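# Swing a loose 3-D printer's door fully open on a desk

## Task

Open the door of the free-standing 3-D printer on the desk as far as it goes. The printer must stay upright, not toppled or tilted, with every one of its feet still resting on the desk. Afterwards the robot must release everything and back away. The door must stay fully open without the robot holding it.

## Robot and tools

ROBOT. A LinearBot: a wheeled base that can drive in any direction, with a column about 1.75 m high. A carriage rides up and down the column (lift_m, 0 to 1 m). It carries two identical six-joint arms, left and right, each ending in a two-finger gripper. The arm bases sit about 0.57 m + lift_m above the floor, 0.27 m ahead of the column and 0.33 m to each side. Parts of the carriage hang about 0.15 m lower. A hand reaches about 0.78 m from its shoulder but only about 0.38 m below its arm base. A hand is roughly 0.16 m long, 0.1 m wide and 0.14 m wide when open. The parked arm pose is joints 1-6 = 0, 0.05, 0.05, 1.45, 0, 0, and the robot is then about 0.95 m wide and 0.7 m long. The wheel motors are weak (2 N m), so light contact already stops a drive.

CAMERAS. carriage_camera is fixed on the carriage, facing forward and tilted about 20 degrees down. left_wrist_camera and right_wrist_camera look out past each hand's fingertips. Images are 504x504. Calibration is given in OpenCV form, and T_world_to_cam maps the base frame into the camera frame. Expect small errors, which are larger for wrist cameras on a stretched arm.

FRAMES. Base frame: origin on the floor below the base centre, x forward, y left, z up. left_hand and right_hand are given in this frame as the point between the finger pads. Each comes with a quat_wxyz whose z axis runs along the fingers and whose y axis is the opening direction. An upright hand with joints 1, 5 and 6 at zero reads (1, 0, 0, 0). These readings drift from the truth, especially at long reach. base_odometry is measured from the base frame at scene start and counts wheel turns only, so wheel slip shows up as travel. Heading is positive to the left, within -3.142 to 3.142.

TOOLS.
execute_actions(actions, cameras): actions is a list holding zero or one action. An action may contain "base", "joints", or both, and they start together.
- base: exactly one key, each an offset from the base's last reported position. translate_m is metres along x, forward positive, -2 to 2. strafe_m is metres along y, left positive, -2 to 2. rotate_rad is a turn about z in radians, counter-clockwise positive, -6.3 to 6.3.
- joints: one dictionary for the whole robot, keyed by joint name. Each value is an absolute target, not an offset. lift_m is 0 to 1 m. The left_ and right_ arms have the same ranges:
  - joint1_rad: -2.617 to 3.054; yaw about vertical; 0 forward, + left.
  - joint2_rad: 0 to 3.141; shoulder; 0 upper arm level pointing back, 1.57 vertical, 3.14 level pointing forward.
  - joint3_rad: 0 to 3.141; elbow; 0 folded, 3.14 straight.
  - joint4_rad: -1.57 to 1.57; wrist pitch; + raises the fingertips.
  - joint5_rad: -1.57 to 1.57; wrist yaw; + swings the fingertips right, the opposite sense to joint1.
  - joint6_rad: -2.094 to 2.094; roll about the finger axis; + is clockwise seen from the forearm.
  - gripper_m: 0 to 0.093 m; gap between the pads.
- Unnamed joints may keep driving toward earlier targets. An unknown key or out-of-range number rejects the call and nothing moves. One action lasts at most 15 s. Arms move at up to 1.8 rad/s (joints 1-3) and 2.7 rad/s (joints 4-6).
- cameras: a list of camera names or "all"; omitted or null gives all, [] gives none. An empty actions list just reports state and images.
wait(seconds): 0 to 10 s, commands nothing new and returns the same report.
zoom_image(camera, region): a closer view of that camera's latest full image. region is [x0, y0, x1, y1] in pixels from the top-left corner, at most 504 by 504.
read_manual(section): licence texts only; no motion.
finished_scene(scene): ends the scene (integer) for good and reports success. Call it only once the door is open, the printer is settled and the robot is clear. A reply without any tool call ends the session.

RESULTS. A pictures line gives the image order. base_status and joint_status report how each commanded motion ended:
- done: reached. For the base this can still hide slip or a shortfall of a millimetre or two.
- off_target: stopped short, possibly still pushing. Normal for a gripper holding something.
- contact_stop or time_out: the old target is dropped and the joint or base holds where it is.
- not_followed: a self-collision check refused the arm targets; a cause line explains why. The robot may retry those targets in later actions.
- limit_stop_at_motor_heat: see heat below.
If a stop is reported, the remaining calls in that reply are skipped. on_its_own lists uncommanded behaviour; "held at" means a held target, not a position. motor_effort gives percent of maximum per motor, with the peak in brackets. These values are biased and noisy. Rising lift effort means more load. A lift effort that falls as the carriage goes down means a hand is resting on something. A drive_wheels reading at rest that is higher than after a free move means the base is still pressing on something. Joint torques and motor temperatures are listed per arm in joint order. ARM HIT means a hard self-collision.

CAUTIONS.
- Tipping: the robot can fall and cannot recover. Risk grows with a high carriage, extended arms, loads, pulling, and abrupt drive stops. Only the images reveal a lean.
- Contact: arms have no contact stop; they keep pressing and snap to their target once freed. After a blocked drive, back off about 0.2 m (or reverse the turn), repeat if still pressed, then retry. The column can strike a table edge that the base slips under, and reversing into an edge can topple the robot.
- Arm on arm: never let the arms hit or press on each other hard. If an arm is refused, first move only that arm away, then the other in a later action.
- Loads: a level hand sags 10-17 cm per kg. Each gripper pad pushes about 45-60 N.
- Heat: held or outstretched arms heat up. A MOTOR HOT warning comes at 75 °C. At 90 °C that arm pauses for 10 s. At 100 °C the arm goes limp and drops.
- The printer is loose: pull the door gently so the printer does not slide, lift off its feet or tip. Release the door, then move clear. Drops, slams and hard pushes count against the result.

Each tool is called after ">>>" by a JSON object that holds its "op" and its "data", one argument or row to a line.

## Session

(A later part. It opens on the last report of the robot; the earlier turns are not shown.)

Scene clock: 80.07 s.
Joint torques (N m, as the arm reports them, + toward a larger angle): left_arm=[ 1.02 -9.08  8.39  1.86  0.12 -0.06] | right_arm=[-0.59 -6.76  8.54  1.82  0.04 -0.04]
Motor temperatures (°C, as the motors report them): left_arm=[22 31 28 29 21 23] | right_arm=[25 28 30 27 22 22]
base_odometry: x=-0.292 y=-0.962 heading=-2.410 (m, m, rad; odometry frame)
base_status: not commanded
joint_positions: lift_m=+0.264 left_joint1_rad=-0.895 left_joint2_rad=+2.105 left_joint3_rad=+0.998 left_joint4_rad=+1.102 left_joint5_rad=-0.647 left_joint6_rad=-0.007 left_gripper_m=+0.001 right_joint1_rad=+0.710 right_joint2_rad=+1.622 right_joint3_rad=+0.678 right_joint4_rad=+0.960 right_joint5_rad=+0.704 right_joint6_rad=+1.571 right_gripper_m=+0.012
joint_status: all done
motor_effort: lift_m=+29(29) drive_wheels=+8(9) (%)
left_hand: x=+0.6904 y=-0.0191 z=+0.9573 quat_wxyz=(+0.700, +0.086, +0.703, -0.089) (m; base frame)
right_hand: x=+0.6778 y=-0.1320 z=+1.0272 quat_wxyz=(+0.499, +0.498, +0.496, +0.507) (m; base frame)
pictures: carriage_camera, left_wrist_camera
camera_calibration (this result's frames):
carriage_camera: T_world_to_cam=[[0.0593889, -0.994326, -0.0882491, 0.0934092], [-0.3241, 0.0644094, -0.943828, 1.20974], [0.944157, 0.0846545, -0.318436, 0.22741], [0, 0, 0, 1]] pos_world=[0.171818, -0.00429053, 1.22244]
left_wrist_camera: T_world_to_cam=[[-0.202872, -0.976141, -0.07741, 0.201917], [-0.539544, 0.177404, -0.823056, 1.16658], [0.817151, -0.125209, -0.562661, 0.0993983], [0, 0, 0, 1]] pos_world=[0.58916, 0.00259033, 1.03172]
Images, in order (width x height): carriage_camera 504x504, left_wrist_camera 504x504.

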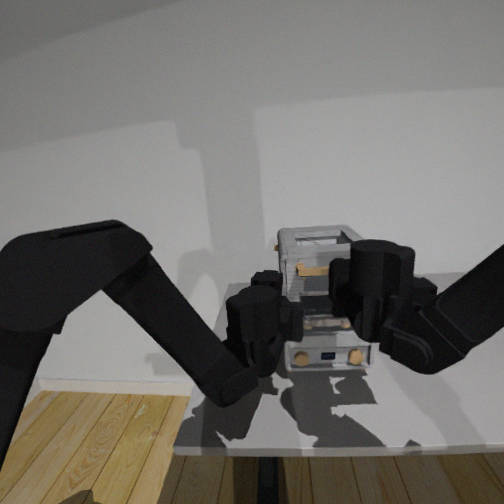

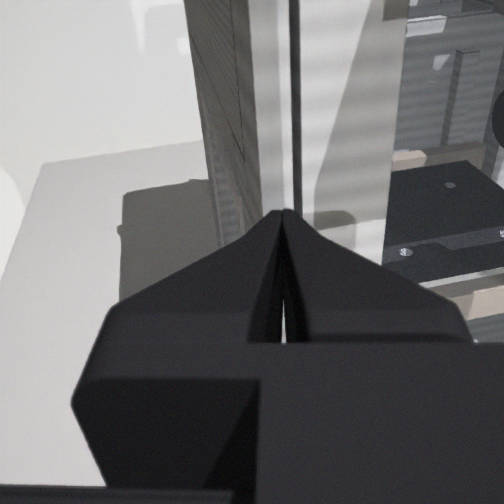

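>>> {"op": "execute_actions", "data": {
  "actions": [
    {"joints": {"right_joint1_rad": 0.785, "right_joint2_rad": 1.555, "right_joint3_rad": 0.61, "right_joint4_rad": 0.98, "right_joint5_rad": 0.785}}
  ]
}}

Scene clock: 98.00 s.
Joint torques (N m, as the arm reports them, + toward a larger angle): left_arm=[ 1.   -9.06  8.08  1.94  0.08 -0.05] | right_arm=[ 1.02 -8.33  6.31  2.25  0.1  -0.06]
Motor temperatures (°C, as the motors report them): left_arm=[22 32 30 30 21 23] | right_arm=[25 29 31 27 22 22]
base_odometry: x=-0.292 y=-0.962 heading=-2.410 (m, m, rad; odometry frame)
base_status: not commanded
joint_positions: lift_m=+0.264 left_joint1_rad=-0.895 left_joint2_rad=+2.105 left_joint3_rad=+1.004 left_joint4_rad=+1.097 left_joint5_rad=-0.646 left_joint6_rad=-0.007 left_gripper_m=+0.001 right_joint1_rad=+0.766 right_joint2_rad=+1.581 right_joint3_rad=+0.623 right_joint4_rad=+0.967 right_joint5_rad=+0.774 right_joint6_rad=+1.573 right_gripper_m=+0.012
joint_status: all done
motor_effort: lift_m=+29(30) drive_wheels=+7(10) (%)
left_hand: x=+0.6909 y=-0.0204 z=+0.9585 quat_wxyz=(+0.700, +0.086, +0.703, -0.089) (m; base frame)
right_hand: x=+0.6570 y=-0.1310 z=+1.0233 quat_wxyz=(+0.501, +0.502, +0.494, +0.502) (m; base frame)
pictures: carriage_camera, left_wrist_camera, right_wrist_camera
camera_calibration (this result's frames):
carriage_camera: T_world_to_cam=[[0.0593889, -0.994326, -0.0882491, 0.0934092], [-0.3241, 0.0644094, -0.943828, 1.20974], [0.944157, 0.0846545, -0.318436, 0.22741], [0, 0, 0, 1]] pos_world=[0.171818, -0.00429053, 1.22244]
left_wrist_camera: T_world_to_cam=[[-0.204306, -0.975899, -0.0766818, 0.201077], [-0.538686, 0.177489, -0.823599, 1.168], [0.81736, -0.126959, -0.561965, 0.0987249], [0, 0, 0, 1]] pos_world=[0.589575, 0.00145598, 1.03287]
right_wrist_camera: T_world_to_cam=[[-0.0616164, 0.0460612, -0.997037, 1.06867], [-0.546716, 0.834189, 0.0723247, 0.395382], [0.835048, 0.549552, -0.0262173, -0.331307], [0, 0, 0, 1]] pos_world=[0.558667, -0.196977, 1.02823]
Images, in order (width x height): carriage_camera 504x504, left_wrist_camera 504x504, right_wrist_camera 504x504.

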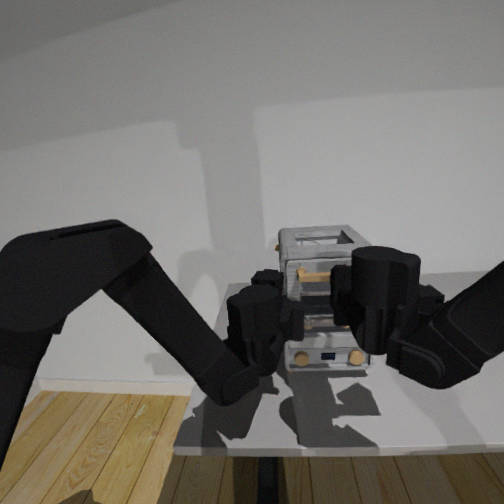

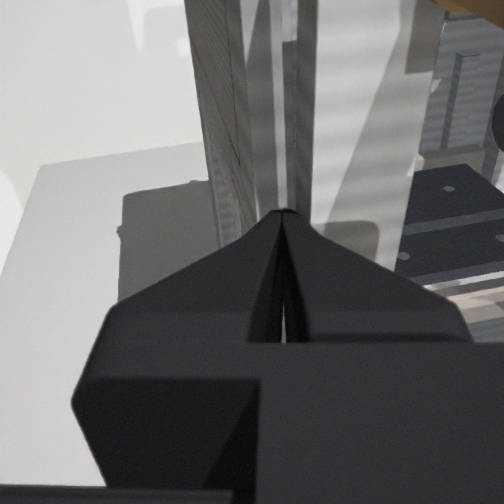

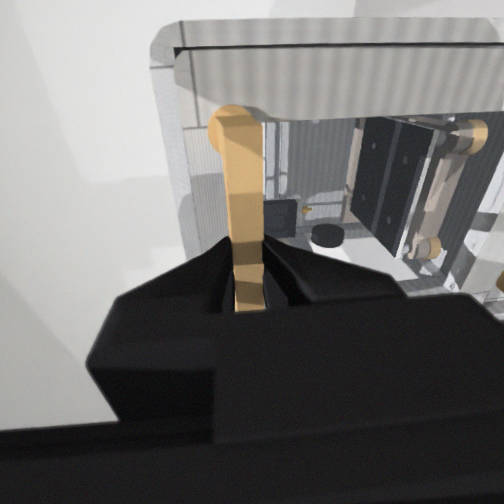

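>>> {"op": "execute_actions", "data": {
  "actions": [
    {"joints": {"right_joint1_rad": 0.87, "right_joint2_rad": 1.65, "right_joint3_rad": 0.455, "right_joint4_rad": 1.35, "right_joint5_rad": 0.862, "right_joint6_rad": 1.455, "left_joint1_rad": -0.842, "left_joint2_rad": 2.09, "left_joint3_rad": 0.985, "left_joint4_rad": 1.115, "left_joint5_rad": -0.53}}
  ]
}}

Scene clock: 101.53 s.
Joint torques (N m, as the arm reports them, + toward a larger angle): left_arm=[  1.51 -10.07   6.07   2.02   0.34  -0.05] | right_arm=[ 0.38 -6.42  4.12  2.4   0.05 -0.16]
Motor temperatures (°C, as the motors report them): left_arm=[22 32 30 30 21 23] | right_arm=[25 30 31 28 22 22]
base_odometry: x=-0.292 y=-0.962 heading=-2.410 (m, m, rad; odometry frame)
base_status: not commanded
joint_positions: lift_m=+0.264 left_joint1_rad=-0.866 left_joint2_rad=+2.096 left_joint3_rad=+0.981 left_joint4_rad=+1.113 left_joint5_rad=-0.561 left_joint6_rad=-0.007 left_gripper_m=+0.001 right_joint1_rad=+0.860 right_joint2_rad=+1.655 right_joint3_rad=+0.477 right_joint4_rad=+1.315 right_joint5_rad=+0.849 right_joint6_rad=+1.472 right_gripper_m=+0.013
joint_status: left_joint1_rad off_target (ended at -0.866, target -0.842); left_joint5_rad off_target (ended at -0.561, target -0.530); the others done
motor_effort: lift_m=+30(29) drive_wheels=+7(7) (%)
left_hand: x=+0.6939 y=-0.0189 z=+0.9581 quat_wxyz=(+0.698, +0.105, +0.700, -0.110) (m; base frame)
right_hand: x=+0.6225 y=-0.1268 z=+1.0087 quat_wxyz=(+0.519, +0.477, +0.477, +0.525) (m; base frame)
pictures: carriage_camera, left_wrist_camera, right_wrist_camera
camera_calibration (this result's frames):
carriage_camera: T_world_to_cam=[[0.0593889, -0.994326, -0.0882491, 0.0934092], [-0.3241, 0.0644094, -0.943828, 1.20974], [0.944157, 0.0846545, -0.318436, 0.22741], [0, 0, 0, 1]] pos_world=[0.171818, -0.00429053, 1.22244]
left_wrist_camera: T_world_to_cam=[[-0.258954, -0.962962, -0.0751503, 0.239858], [-0.526783, 0.206016, -0.824656, 1.16232], [0.809594, -0.17396, -0.560621, 0.0993857], [0, 0, 0, 1]] pos_world=[0.59394, 0.00880739, 1.03225]
right_wrist_camera: T_world_to_cam=[[0.0213924, 0.0421804, -0.998881, 1.00154], [-0.56158, 0.827106, 0.0228997, 0.432312], [0.827146, 0.560461, 0.0413814, -0.367032], [0, 0, 0, 1]] pos_world=[0.524941, -0.194105, 1.0057]
Images, in order (width x height): carriage_camera 504x504, left_wrist_camera 504x504, right_wrist_camera 504x504.

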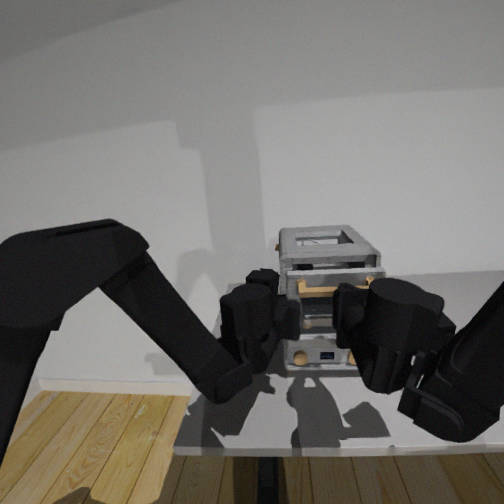

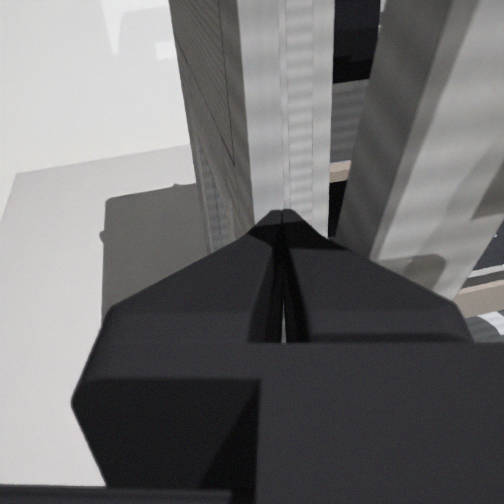

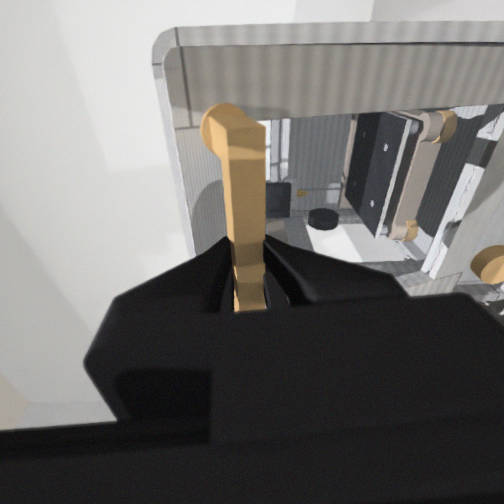

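>>> {"op": "execute_actions", "data": {
  "actions": [
    {"base": {"translate_m": -0.068}, "joints": {"lift_m": 0.208, "left_joint2_rad": 0.05, "left_joint3_rad": 0.05, "left_joint4_rad": 1.45, "left_joint5_rad": 0.0}}
  ],
  "cameras": ["carriage_camera", "right_wrist_camera"]
}}

Scene clock: 104.93 s.
Joint torques (N m, as the arm reports them, + toward a larger angle): left_arm=[ 0.03  2.72  4.82 -0.17  0.12 -0.06] | right_arm=[-0.12 -6.12  4.32  2.25 -0.04 -0.05]
Motor temperatures (°C, as the motors report them): left_arm=[22 32 30 30 21 23] | right_arm=[25 30 31 28 22 22]
base_odometry: x=-0.242 y=-0.916 heading=-2.410 (m, m, rad; odometry frame)
base_status: done
joint_positions: lift_m=+0.208 left_joint1_rad=-0.845 left_joint2_rad=+0.058 left_joint3_rad=+0.064 left_joint4_rad=+1.446 left_joint5_rad=-0.009 left_joint6_rad=-0.007 left_gripper_m=+0.001 right_joint1_rad=+0.865 right_joint2_rad=+1.650 right_joint3_rad=+0.477 right_joint4_rad=+1.326 right_joint5_rad=+0.854 right_joint6_rad=+1.457 right_gripper_m=+0.014
joint_status: all done
on_its_own: left_joint1_rad moved +0.021 to your old target -0.842
motor_effort: lift_m=+28(28) drive_wheels=+4(36) (%)
left_hand: x=+0.3000 y=+0.3069 z=+1.1882 quat_wxyz=(+0.909, +0.020, +0.056, -0.412) (m; base frame)
right_hand: x=+0.6212 y=-0.1267 z=+0.9564 quat_wxyz=(+0.523, +0.474, +0.475, +0.526) (m; base frame)
pictures: carriage_camera, right_wrist_camera
camera_calibration (this result's frames):
carriage_camera: T_world_to_cam=[[0.0593889, -0.994326, -0.0882491, 0.08848], [-0.3241, 0.0644094, -0.943828, 1.15702], [0.944157, 0.0846545, -0.318436, 0.209624], [0, 0, 0, 1]] pos_world=[0.171818, -0.00429053, 1.16659]
right_wrist_camera: T_world_to_cam=[[0.0309647, 0.0385853, -0.998775, 0.942718], [-0.560251, 0.828194, 0.014626, 0.439898], [0.827744, 0.559112, 0.0472622, -0.370068], [0, 0, 0, 1]] pos_world=[0.523584, -0.193787, 0.95262]
Images, in order (width x height): carriage_camera 504x504, right_wrist_camera 504x504.

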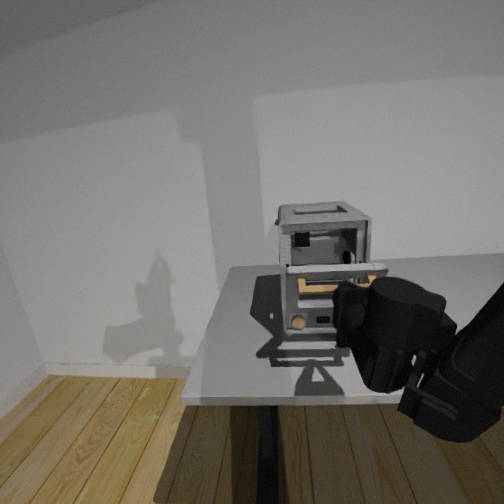

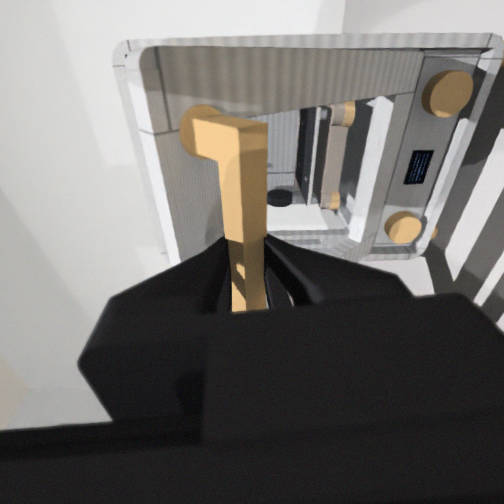

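>>> {"op": "execute_actions", "data": {
  "actions": [
    {"base": {"translate_m": -0.036}, "joints": {"lift_m": 0.125, "left_joint1_rad": 0.0}}
  ],
  "cameras": ["carriage_camera", "right_wrist_camera"]
}}

Scene clock: 106.97 s.
Joint torques (N m, as the arm reports them, + toward a larger angle): left_arm=[ 0.36  2.79  4.94 -0.17  0.07 -0.05] | right_arm=[-0.91 -5.73  5.08  2.09 -0.04 -0.04]
Motor temperatures (°C, as the motors report them): left_arm=[22 32 29 29 21 23] | right_arm=[25 30 30 28 22 22]
base_odometry: x=-0.215 y=-0.892 heading=-2.410 (m, m, rad; odometry frame)
base_status: done
joint_positions: lift_m=+0.125 left_joint1_rad=-0.007 left_joint2_rad=+0.058 left_joint3_rad=+0.061 left_joint4_rad=+1.447 left_joint5_rad=-0.004 left_joint6_rad=-0.007 left_gripper_m=+0.001 right_joint1_rad=+0.874 right_joint2_rad=+1.644 right_joint3_rad=+0.467 right_joint4_rad=+1.341 right_joint5_rad=+0.856 right_joint6_rad=+1.452 right_gripper_m=+0.015
joint_status: all done
motor_effort: lift_m=+28(28) drive_wheels=-3(34) (%)
left_hand: x=+0.3098 y=+0.3291 z=+1.1044 quat_wxyz=(+0.998, -0.002, +0.061, -0.007) (m; base frame)
right_hand: x=+0.6173 y=-0.1258 z=+0.8748 quat_wxyz=(+0.522, +0.471, +0.474, +0.531) (m; base frame)
pictures: carriage_camera, right_wrist_camera
camera_calibration (this result's frames):
carriage_camera: T_world_to_cam=[[0.0593889, -0.994326, -0.0882491, 0.0811485], [-0.3241, 0.0644094, -0.943828, 1.07861], [0.944157, 0.0846545, -0.318436, 0.183169], [0, 0, 0, 1]] pos_world=[0.171818, -0.00429053, 1.08351]
right_wrist_camera: T_world_to_cam=[[0.0378435, 0.0428431, -0.998365, 0.857331], [-0.566567, 0.823899, 0.0138802, 0.442238], [0.823146, 0.565115, 0.0554527, -0.367056], [0, 0, 0, 1]] pos_world=[0.520253, -0.193661, 0.870145]
Images, in order (width x height): carriage_camera 504x504, right_wrist_camera 504x504.

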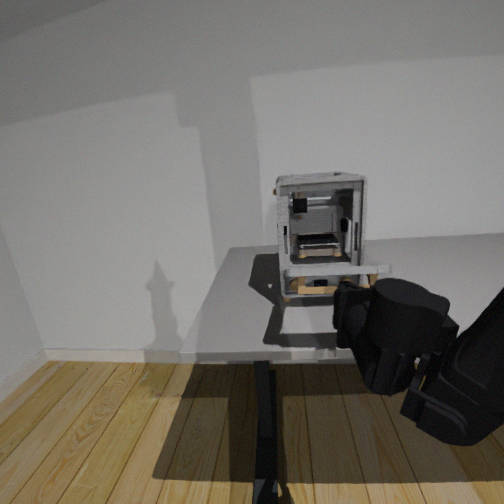

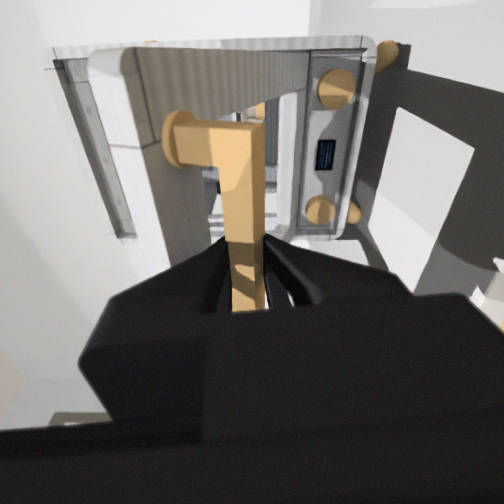

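>>> {"op": "execute_actions", "data": {
  "actions": [
    {"base": {"translate_m": -0.012}, "joints": {"lift_m": 0.05}}
  ],
  "cameras": ["carriage_camera", "right_wrist_camera"]
}}

Scene clock: 108.80 s.
Joint torques (N m, as the arm reports them, + toward a larger angle): left_arm=[ 0.35  2.91  4.96 -0.14  0.08 -0.06] | right_arm=[ 0.19 -6.33  4.96  2.13  0.02 -0.14]
Motor temperatures (°C, as the motors report them): left_arm=[22 31 29 29 21 23] | right_arm=[25 29 30 28 22 22]
base_odometry: x=-0.207 y=-0.884 heading=-2.410 (m, m, rad; odometry frame)
base_status: done
joint_positions: lift_m=+0.050 left_joint1_rad=-0.007 left_joint2_rad=+0.058 left_joint3_rad=+0.061 left_joint4_rad=+1.447 left_joint5_rad=-0.004 left_joint6_rad=-0.007 left_gripper_m=+0.001 right_joint1_rad=+0.861 right_joint2_rad=+1.654 right_joint3_rad=+0.467 right_joint4_rad=+1.336 right_joint5_rad=+0.848 right_joint6_rad=+1.461 right_gripper_m=+0.012
joint_status: all done
motor_effort: lift_m=+27(29) drive_wheels=+5(29) (%)
left_hand: x=+0.3095 y=+0.3290 z=+1.0294 quat_wxyz=(+0.998, -0.002, +0.060, -0.007) (m; base frame)
right_hand: x=+0.6208 y=-0.1283 z=+0.7955 quat_wxyz=(+0.521, +0.474, +0.476, +0.527) (m; base frame)
pictures: carriage_camera, right_wrist_camera
camera_calibration (this result's frames):
carriage_camera: T_world_to_cam=[[0.0593889, -0.994326, -0.0882491, 0.0745343], [-0.3241, 0.0644094, -0.943828, 1.00787], [0.944157, 0.0846545, -0.318436, 0.159302], [0, 0, 0, 1]] pos_world=[0.171818, -0.00429053, 1.00856]
right_wrist_camera: T_world_to_cam=[[0.0290773, 0.0397003, -0.998788, 0.78347], [-0.562747, 0.826465, 0.0164677, 0.443184], [0.826118, 0.561586, 0.0463726, -0.359165], [0, 0, 0, 1]] pos_world=[0.523332, -0.195678, 0.791878]
Images, in order (width x height): carriage_camera 504x504, right_wrist_camera 504x504.

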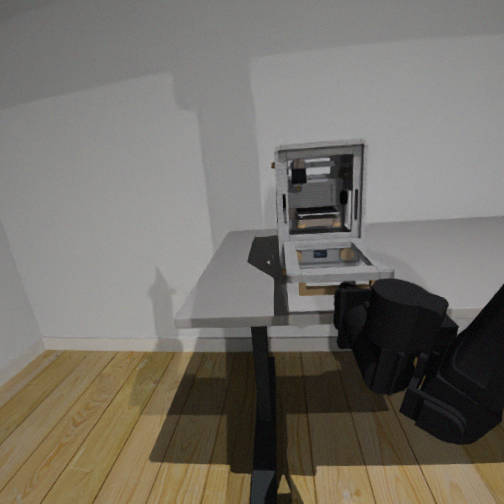

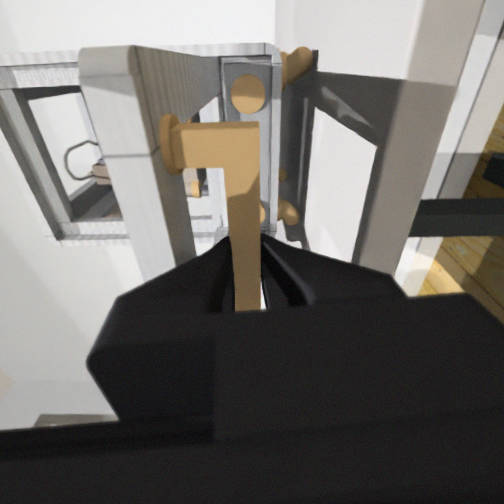

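>>> {"op": "execute_actions", "data": {
  "actions": [
    {"joints": {"lift_m": 0.025}}
  ],
  "cameras": ["carriage_camera", "right_wrist_camera"]
}}

Scene clock: 110.00 s.
Joint torques (N m, as the arm reports them, + toward a larger angle): left_arm=[ 0.35  2.77  5.17 -0.14  0.07 -0.05] | right_arm=[ 0.54 -5.22  4.33  1.32  0.1   0.26]
Motor temperatures (°C, as the motors report them): left_arm=[22 31 29 29 21 23] | right_arm=[25 29 30 28 22 22]
base_odometry: x=-0.207 y=-0.884 heading=-2.410 (m, m, rad; odometry frame)
base_status: not commanded
joint_positions: lift_m=+0.025 left_joint1_rad=-0.007 left_joint2_rad=+0.058 left_joint3_rad=+0.059 left_joint4_rad=+1.447 left_joint5_rad=-0.004 left_joint6_rad=-0.007 left_gripper_m=+0.001 right_joint1_rad=+0.858 right_joint2_rad=+1.639 right_joint3_rad=+0.475 right_joint4_rad=+1.404 right_joint5_rad=+0.839 right_joint6_rad=+1.418 right_gripper_m=+0.012
joint_status: all done
motor_effort: lift_m=+26(26) drive_wheels=+6(6) (%)
left_hand: x=+0.3099 y=+0.3290 z=+1.0042 quat_wxyz=(+0.998, -0.002, +0.061, -0.007) (m; base frame)
right_hand: x=+0.6196 y=-0.1294 z=+0.7916 quat_wxyz=(+0.529, +0.464, +0.453, +0.547) (m; base frame)
pictures: carriage_camera, right_wrist_camera
camera_calibration (this result's frames):
carriage_camera: T_world_to_cam=[[0.0593889, -0.994326, -0.0882491, 0.072336], [-0.3241, 0.0644094, -0.943828, 0.984359], [0.944157, 0.0846545, -0.318436, 0.15137], [0, 0, 0, 1]] pos_world=[0.171818, -0.00429053, 0.98365]
right_wrist_camera: T_world_to_cam=[[0.0901801, 0.0647757, -0.993817, 0.74106], [-0.563936, 0.825814, 0.00265331, 0.455118], [0.82088, 0.56021, 0.111001, -0.405457], [0, 0, 0, 1]] pos_world=[0.52266, -0.196705, 0.780276]
Images, in order (width x height): carriage_camera 504x504, right_wrist_camera 504x504.

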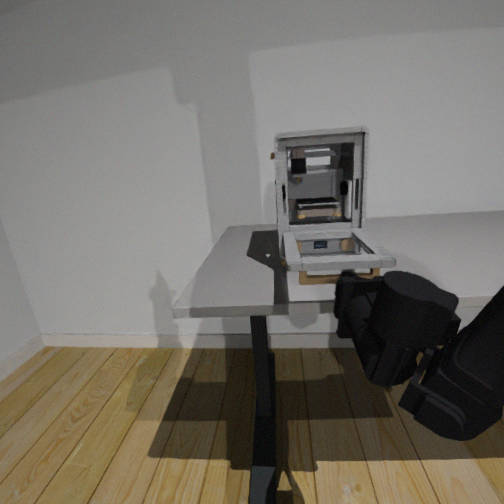

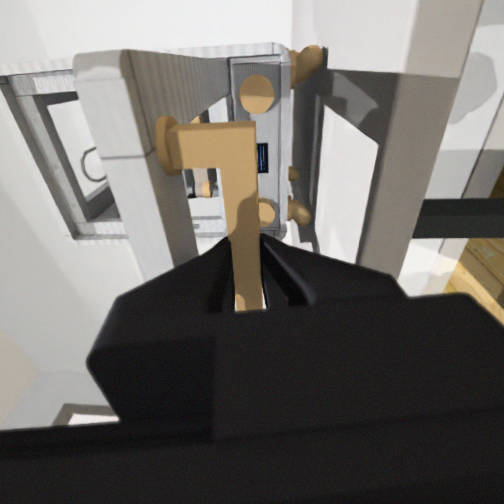

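>>> {"op": "execute_actions", "data": {
  "actions": [
    {"joints": {"lift_m": 0.043, "right_gripper_m": 0.028}}
  ],
  "cameras": []
}}

>>> {"op": "execute_actions", "data": {
  "actions": [
    {"base": {"translate_m": -0.25}}
  ],
  "cameras": ["carriage_camera"]
}}

Scene clock: 111.23 s.
Joint torques (N m, as the arm reports them, + toward a larger angle): left_arm=[ 0.31  2.87  4.95 -0.2   0.09 -0.05] | right_arm=[-0.08 -5.24  4.38  1.77 -0.01 -0.01]
Motor temperatures (°C, as the motors report them): left_arm=[22 31 29 28 21 23] | right_arm=[25 29 30 28 22 22]
base_odometry: x=-0.207 y=-0.884 heading=-2.410 (m, m, rad; odometry frame)
base_status: not commanded
joint_positions: lift_m=+0.043 left_joint1_rad=-0.007 left_joint2_rad=+0.058 left_joint3_rad=+0.059 left_joint4_rad=+1.447 left_joint5_rad=-0.004 left_joint6_rad=-0.007 left_gripper_m=+0.001 right_joint1_rad=+0.863 right_joint2_rad=+1.640 right_joint3_rad=+0.475 right_joint4_rad=+1.362 right_joint5_rad=+0.851 right_joint6_rad=+1.447 right_gripper_m=+0.028
joint_status: all done
motor_effort: lift_m=+32(39) drive_wheels=+5(4) (%)
left_hand: x=+0.3099 y=+0.3290 z=+1.0218 quat_wxyz=(+0.998, -0.002, +0.061, -0.007) (m; base frame)
right_hand: x=+0.6199 y=-0.1285 z=+0.8007 quat_wxyz=(+0.524, +0.472, +0.461, +0.539) (m; base frame)
pictures: none
No camera images: the call's "cameras" was empty. Leave "cameras" out to get every camera's image.

Scene clock: 113.60 s.
Joint torques (N m, as the arm reports them, + toward a larger angle): left_arm=[ 0.35  2.82  4.99 -0.18  0.07 -0.05] | right_arm=[-0.04 -5.23  3.93  1.85  0.    0.01]
Motor temperatures (°C, as the motors report them): left_arm=[22 30 29 28 21 23] | right_arm=[25 29 30 28 22 22]
base_odometry: x=-0.021 y=-0.717 heading=-2.410 (m, m, rad; odometry frame)
base_status: done
joint_positions: lift_m=+0.043 left_joint1_rad=-0.007 left_joint2_rad=+0.058 left_joint3_rad=+0.059 left_joint4_rad=+1.447 left_joint5_rad=-0.004 left_joint6_rad=-0.007 left_gripper_m=+0.001 right_joint1_rad=+0.863 right_joint2_rad=+1.640 right_joint3_rad=+0.475 right_joint4_rad=+1.360 right_joint5_rad=+0.851 right_joint6_rad=+1.448 right_gripper_m=+0.028
joint_status: not commanded
motor_effort: lift_m=+33(33) drive_wheels=-3(36) (%)
left_hand: x=+0.3099 y=+0.3290 z=+1.0218 quat_wxyz=(+0.998, -0.002, +0.061, -0.007) (m; base frame)
right_hand: x=+0.6200 y=-0.1285 z=+0.8004 quat_wxyz=(+0.524, +0.472, +0.461, +0.538) (m; base frame)
pictures: carriage_camera
camera_calibration (this result's frames):
carriage_camera: T_world_to_cam=[[0.0593889, -0.994326, -0.0882491, 0.073885], [-0.3241, 0.0644094, -0.943828, 1.00093], [0.944157, 0.0846545, -0.318436, 0.15696], [0, 0, 0, 1]] pos_world=[0.171818, -0.00429053, 1.0012]
Images, in order (width x height): carriage_camera 504x504.

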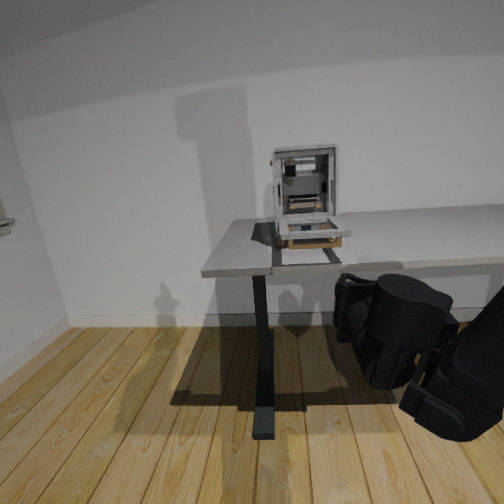

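>>> {"op": "zoom_image", "data": {
  "camera": "carriage_camera",
  "region": [240, 135, 380, 275]
}}

Region (240, 135, 380, 275) of carriage_camera's 504x504 image, scaled by 3.600, with more detail than that image has.

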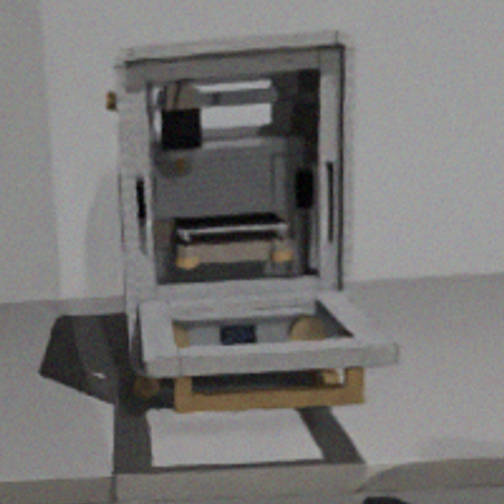

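The door lies fully open and the printer is standing on its feet.

>>> {"op": "finished_scene", "data": {
  "scene": 2
}}

The scene is finished: the task was done.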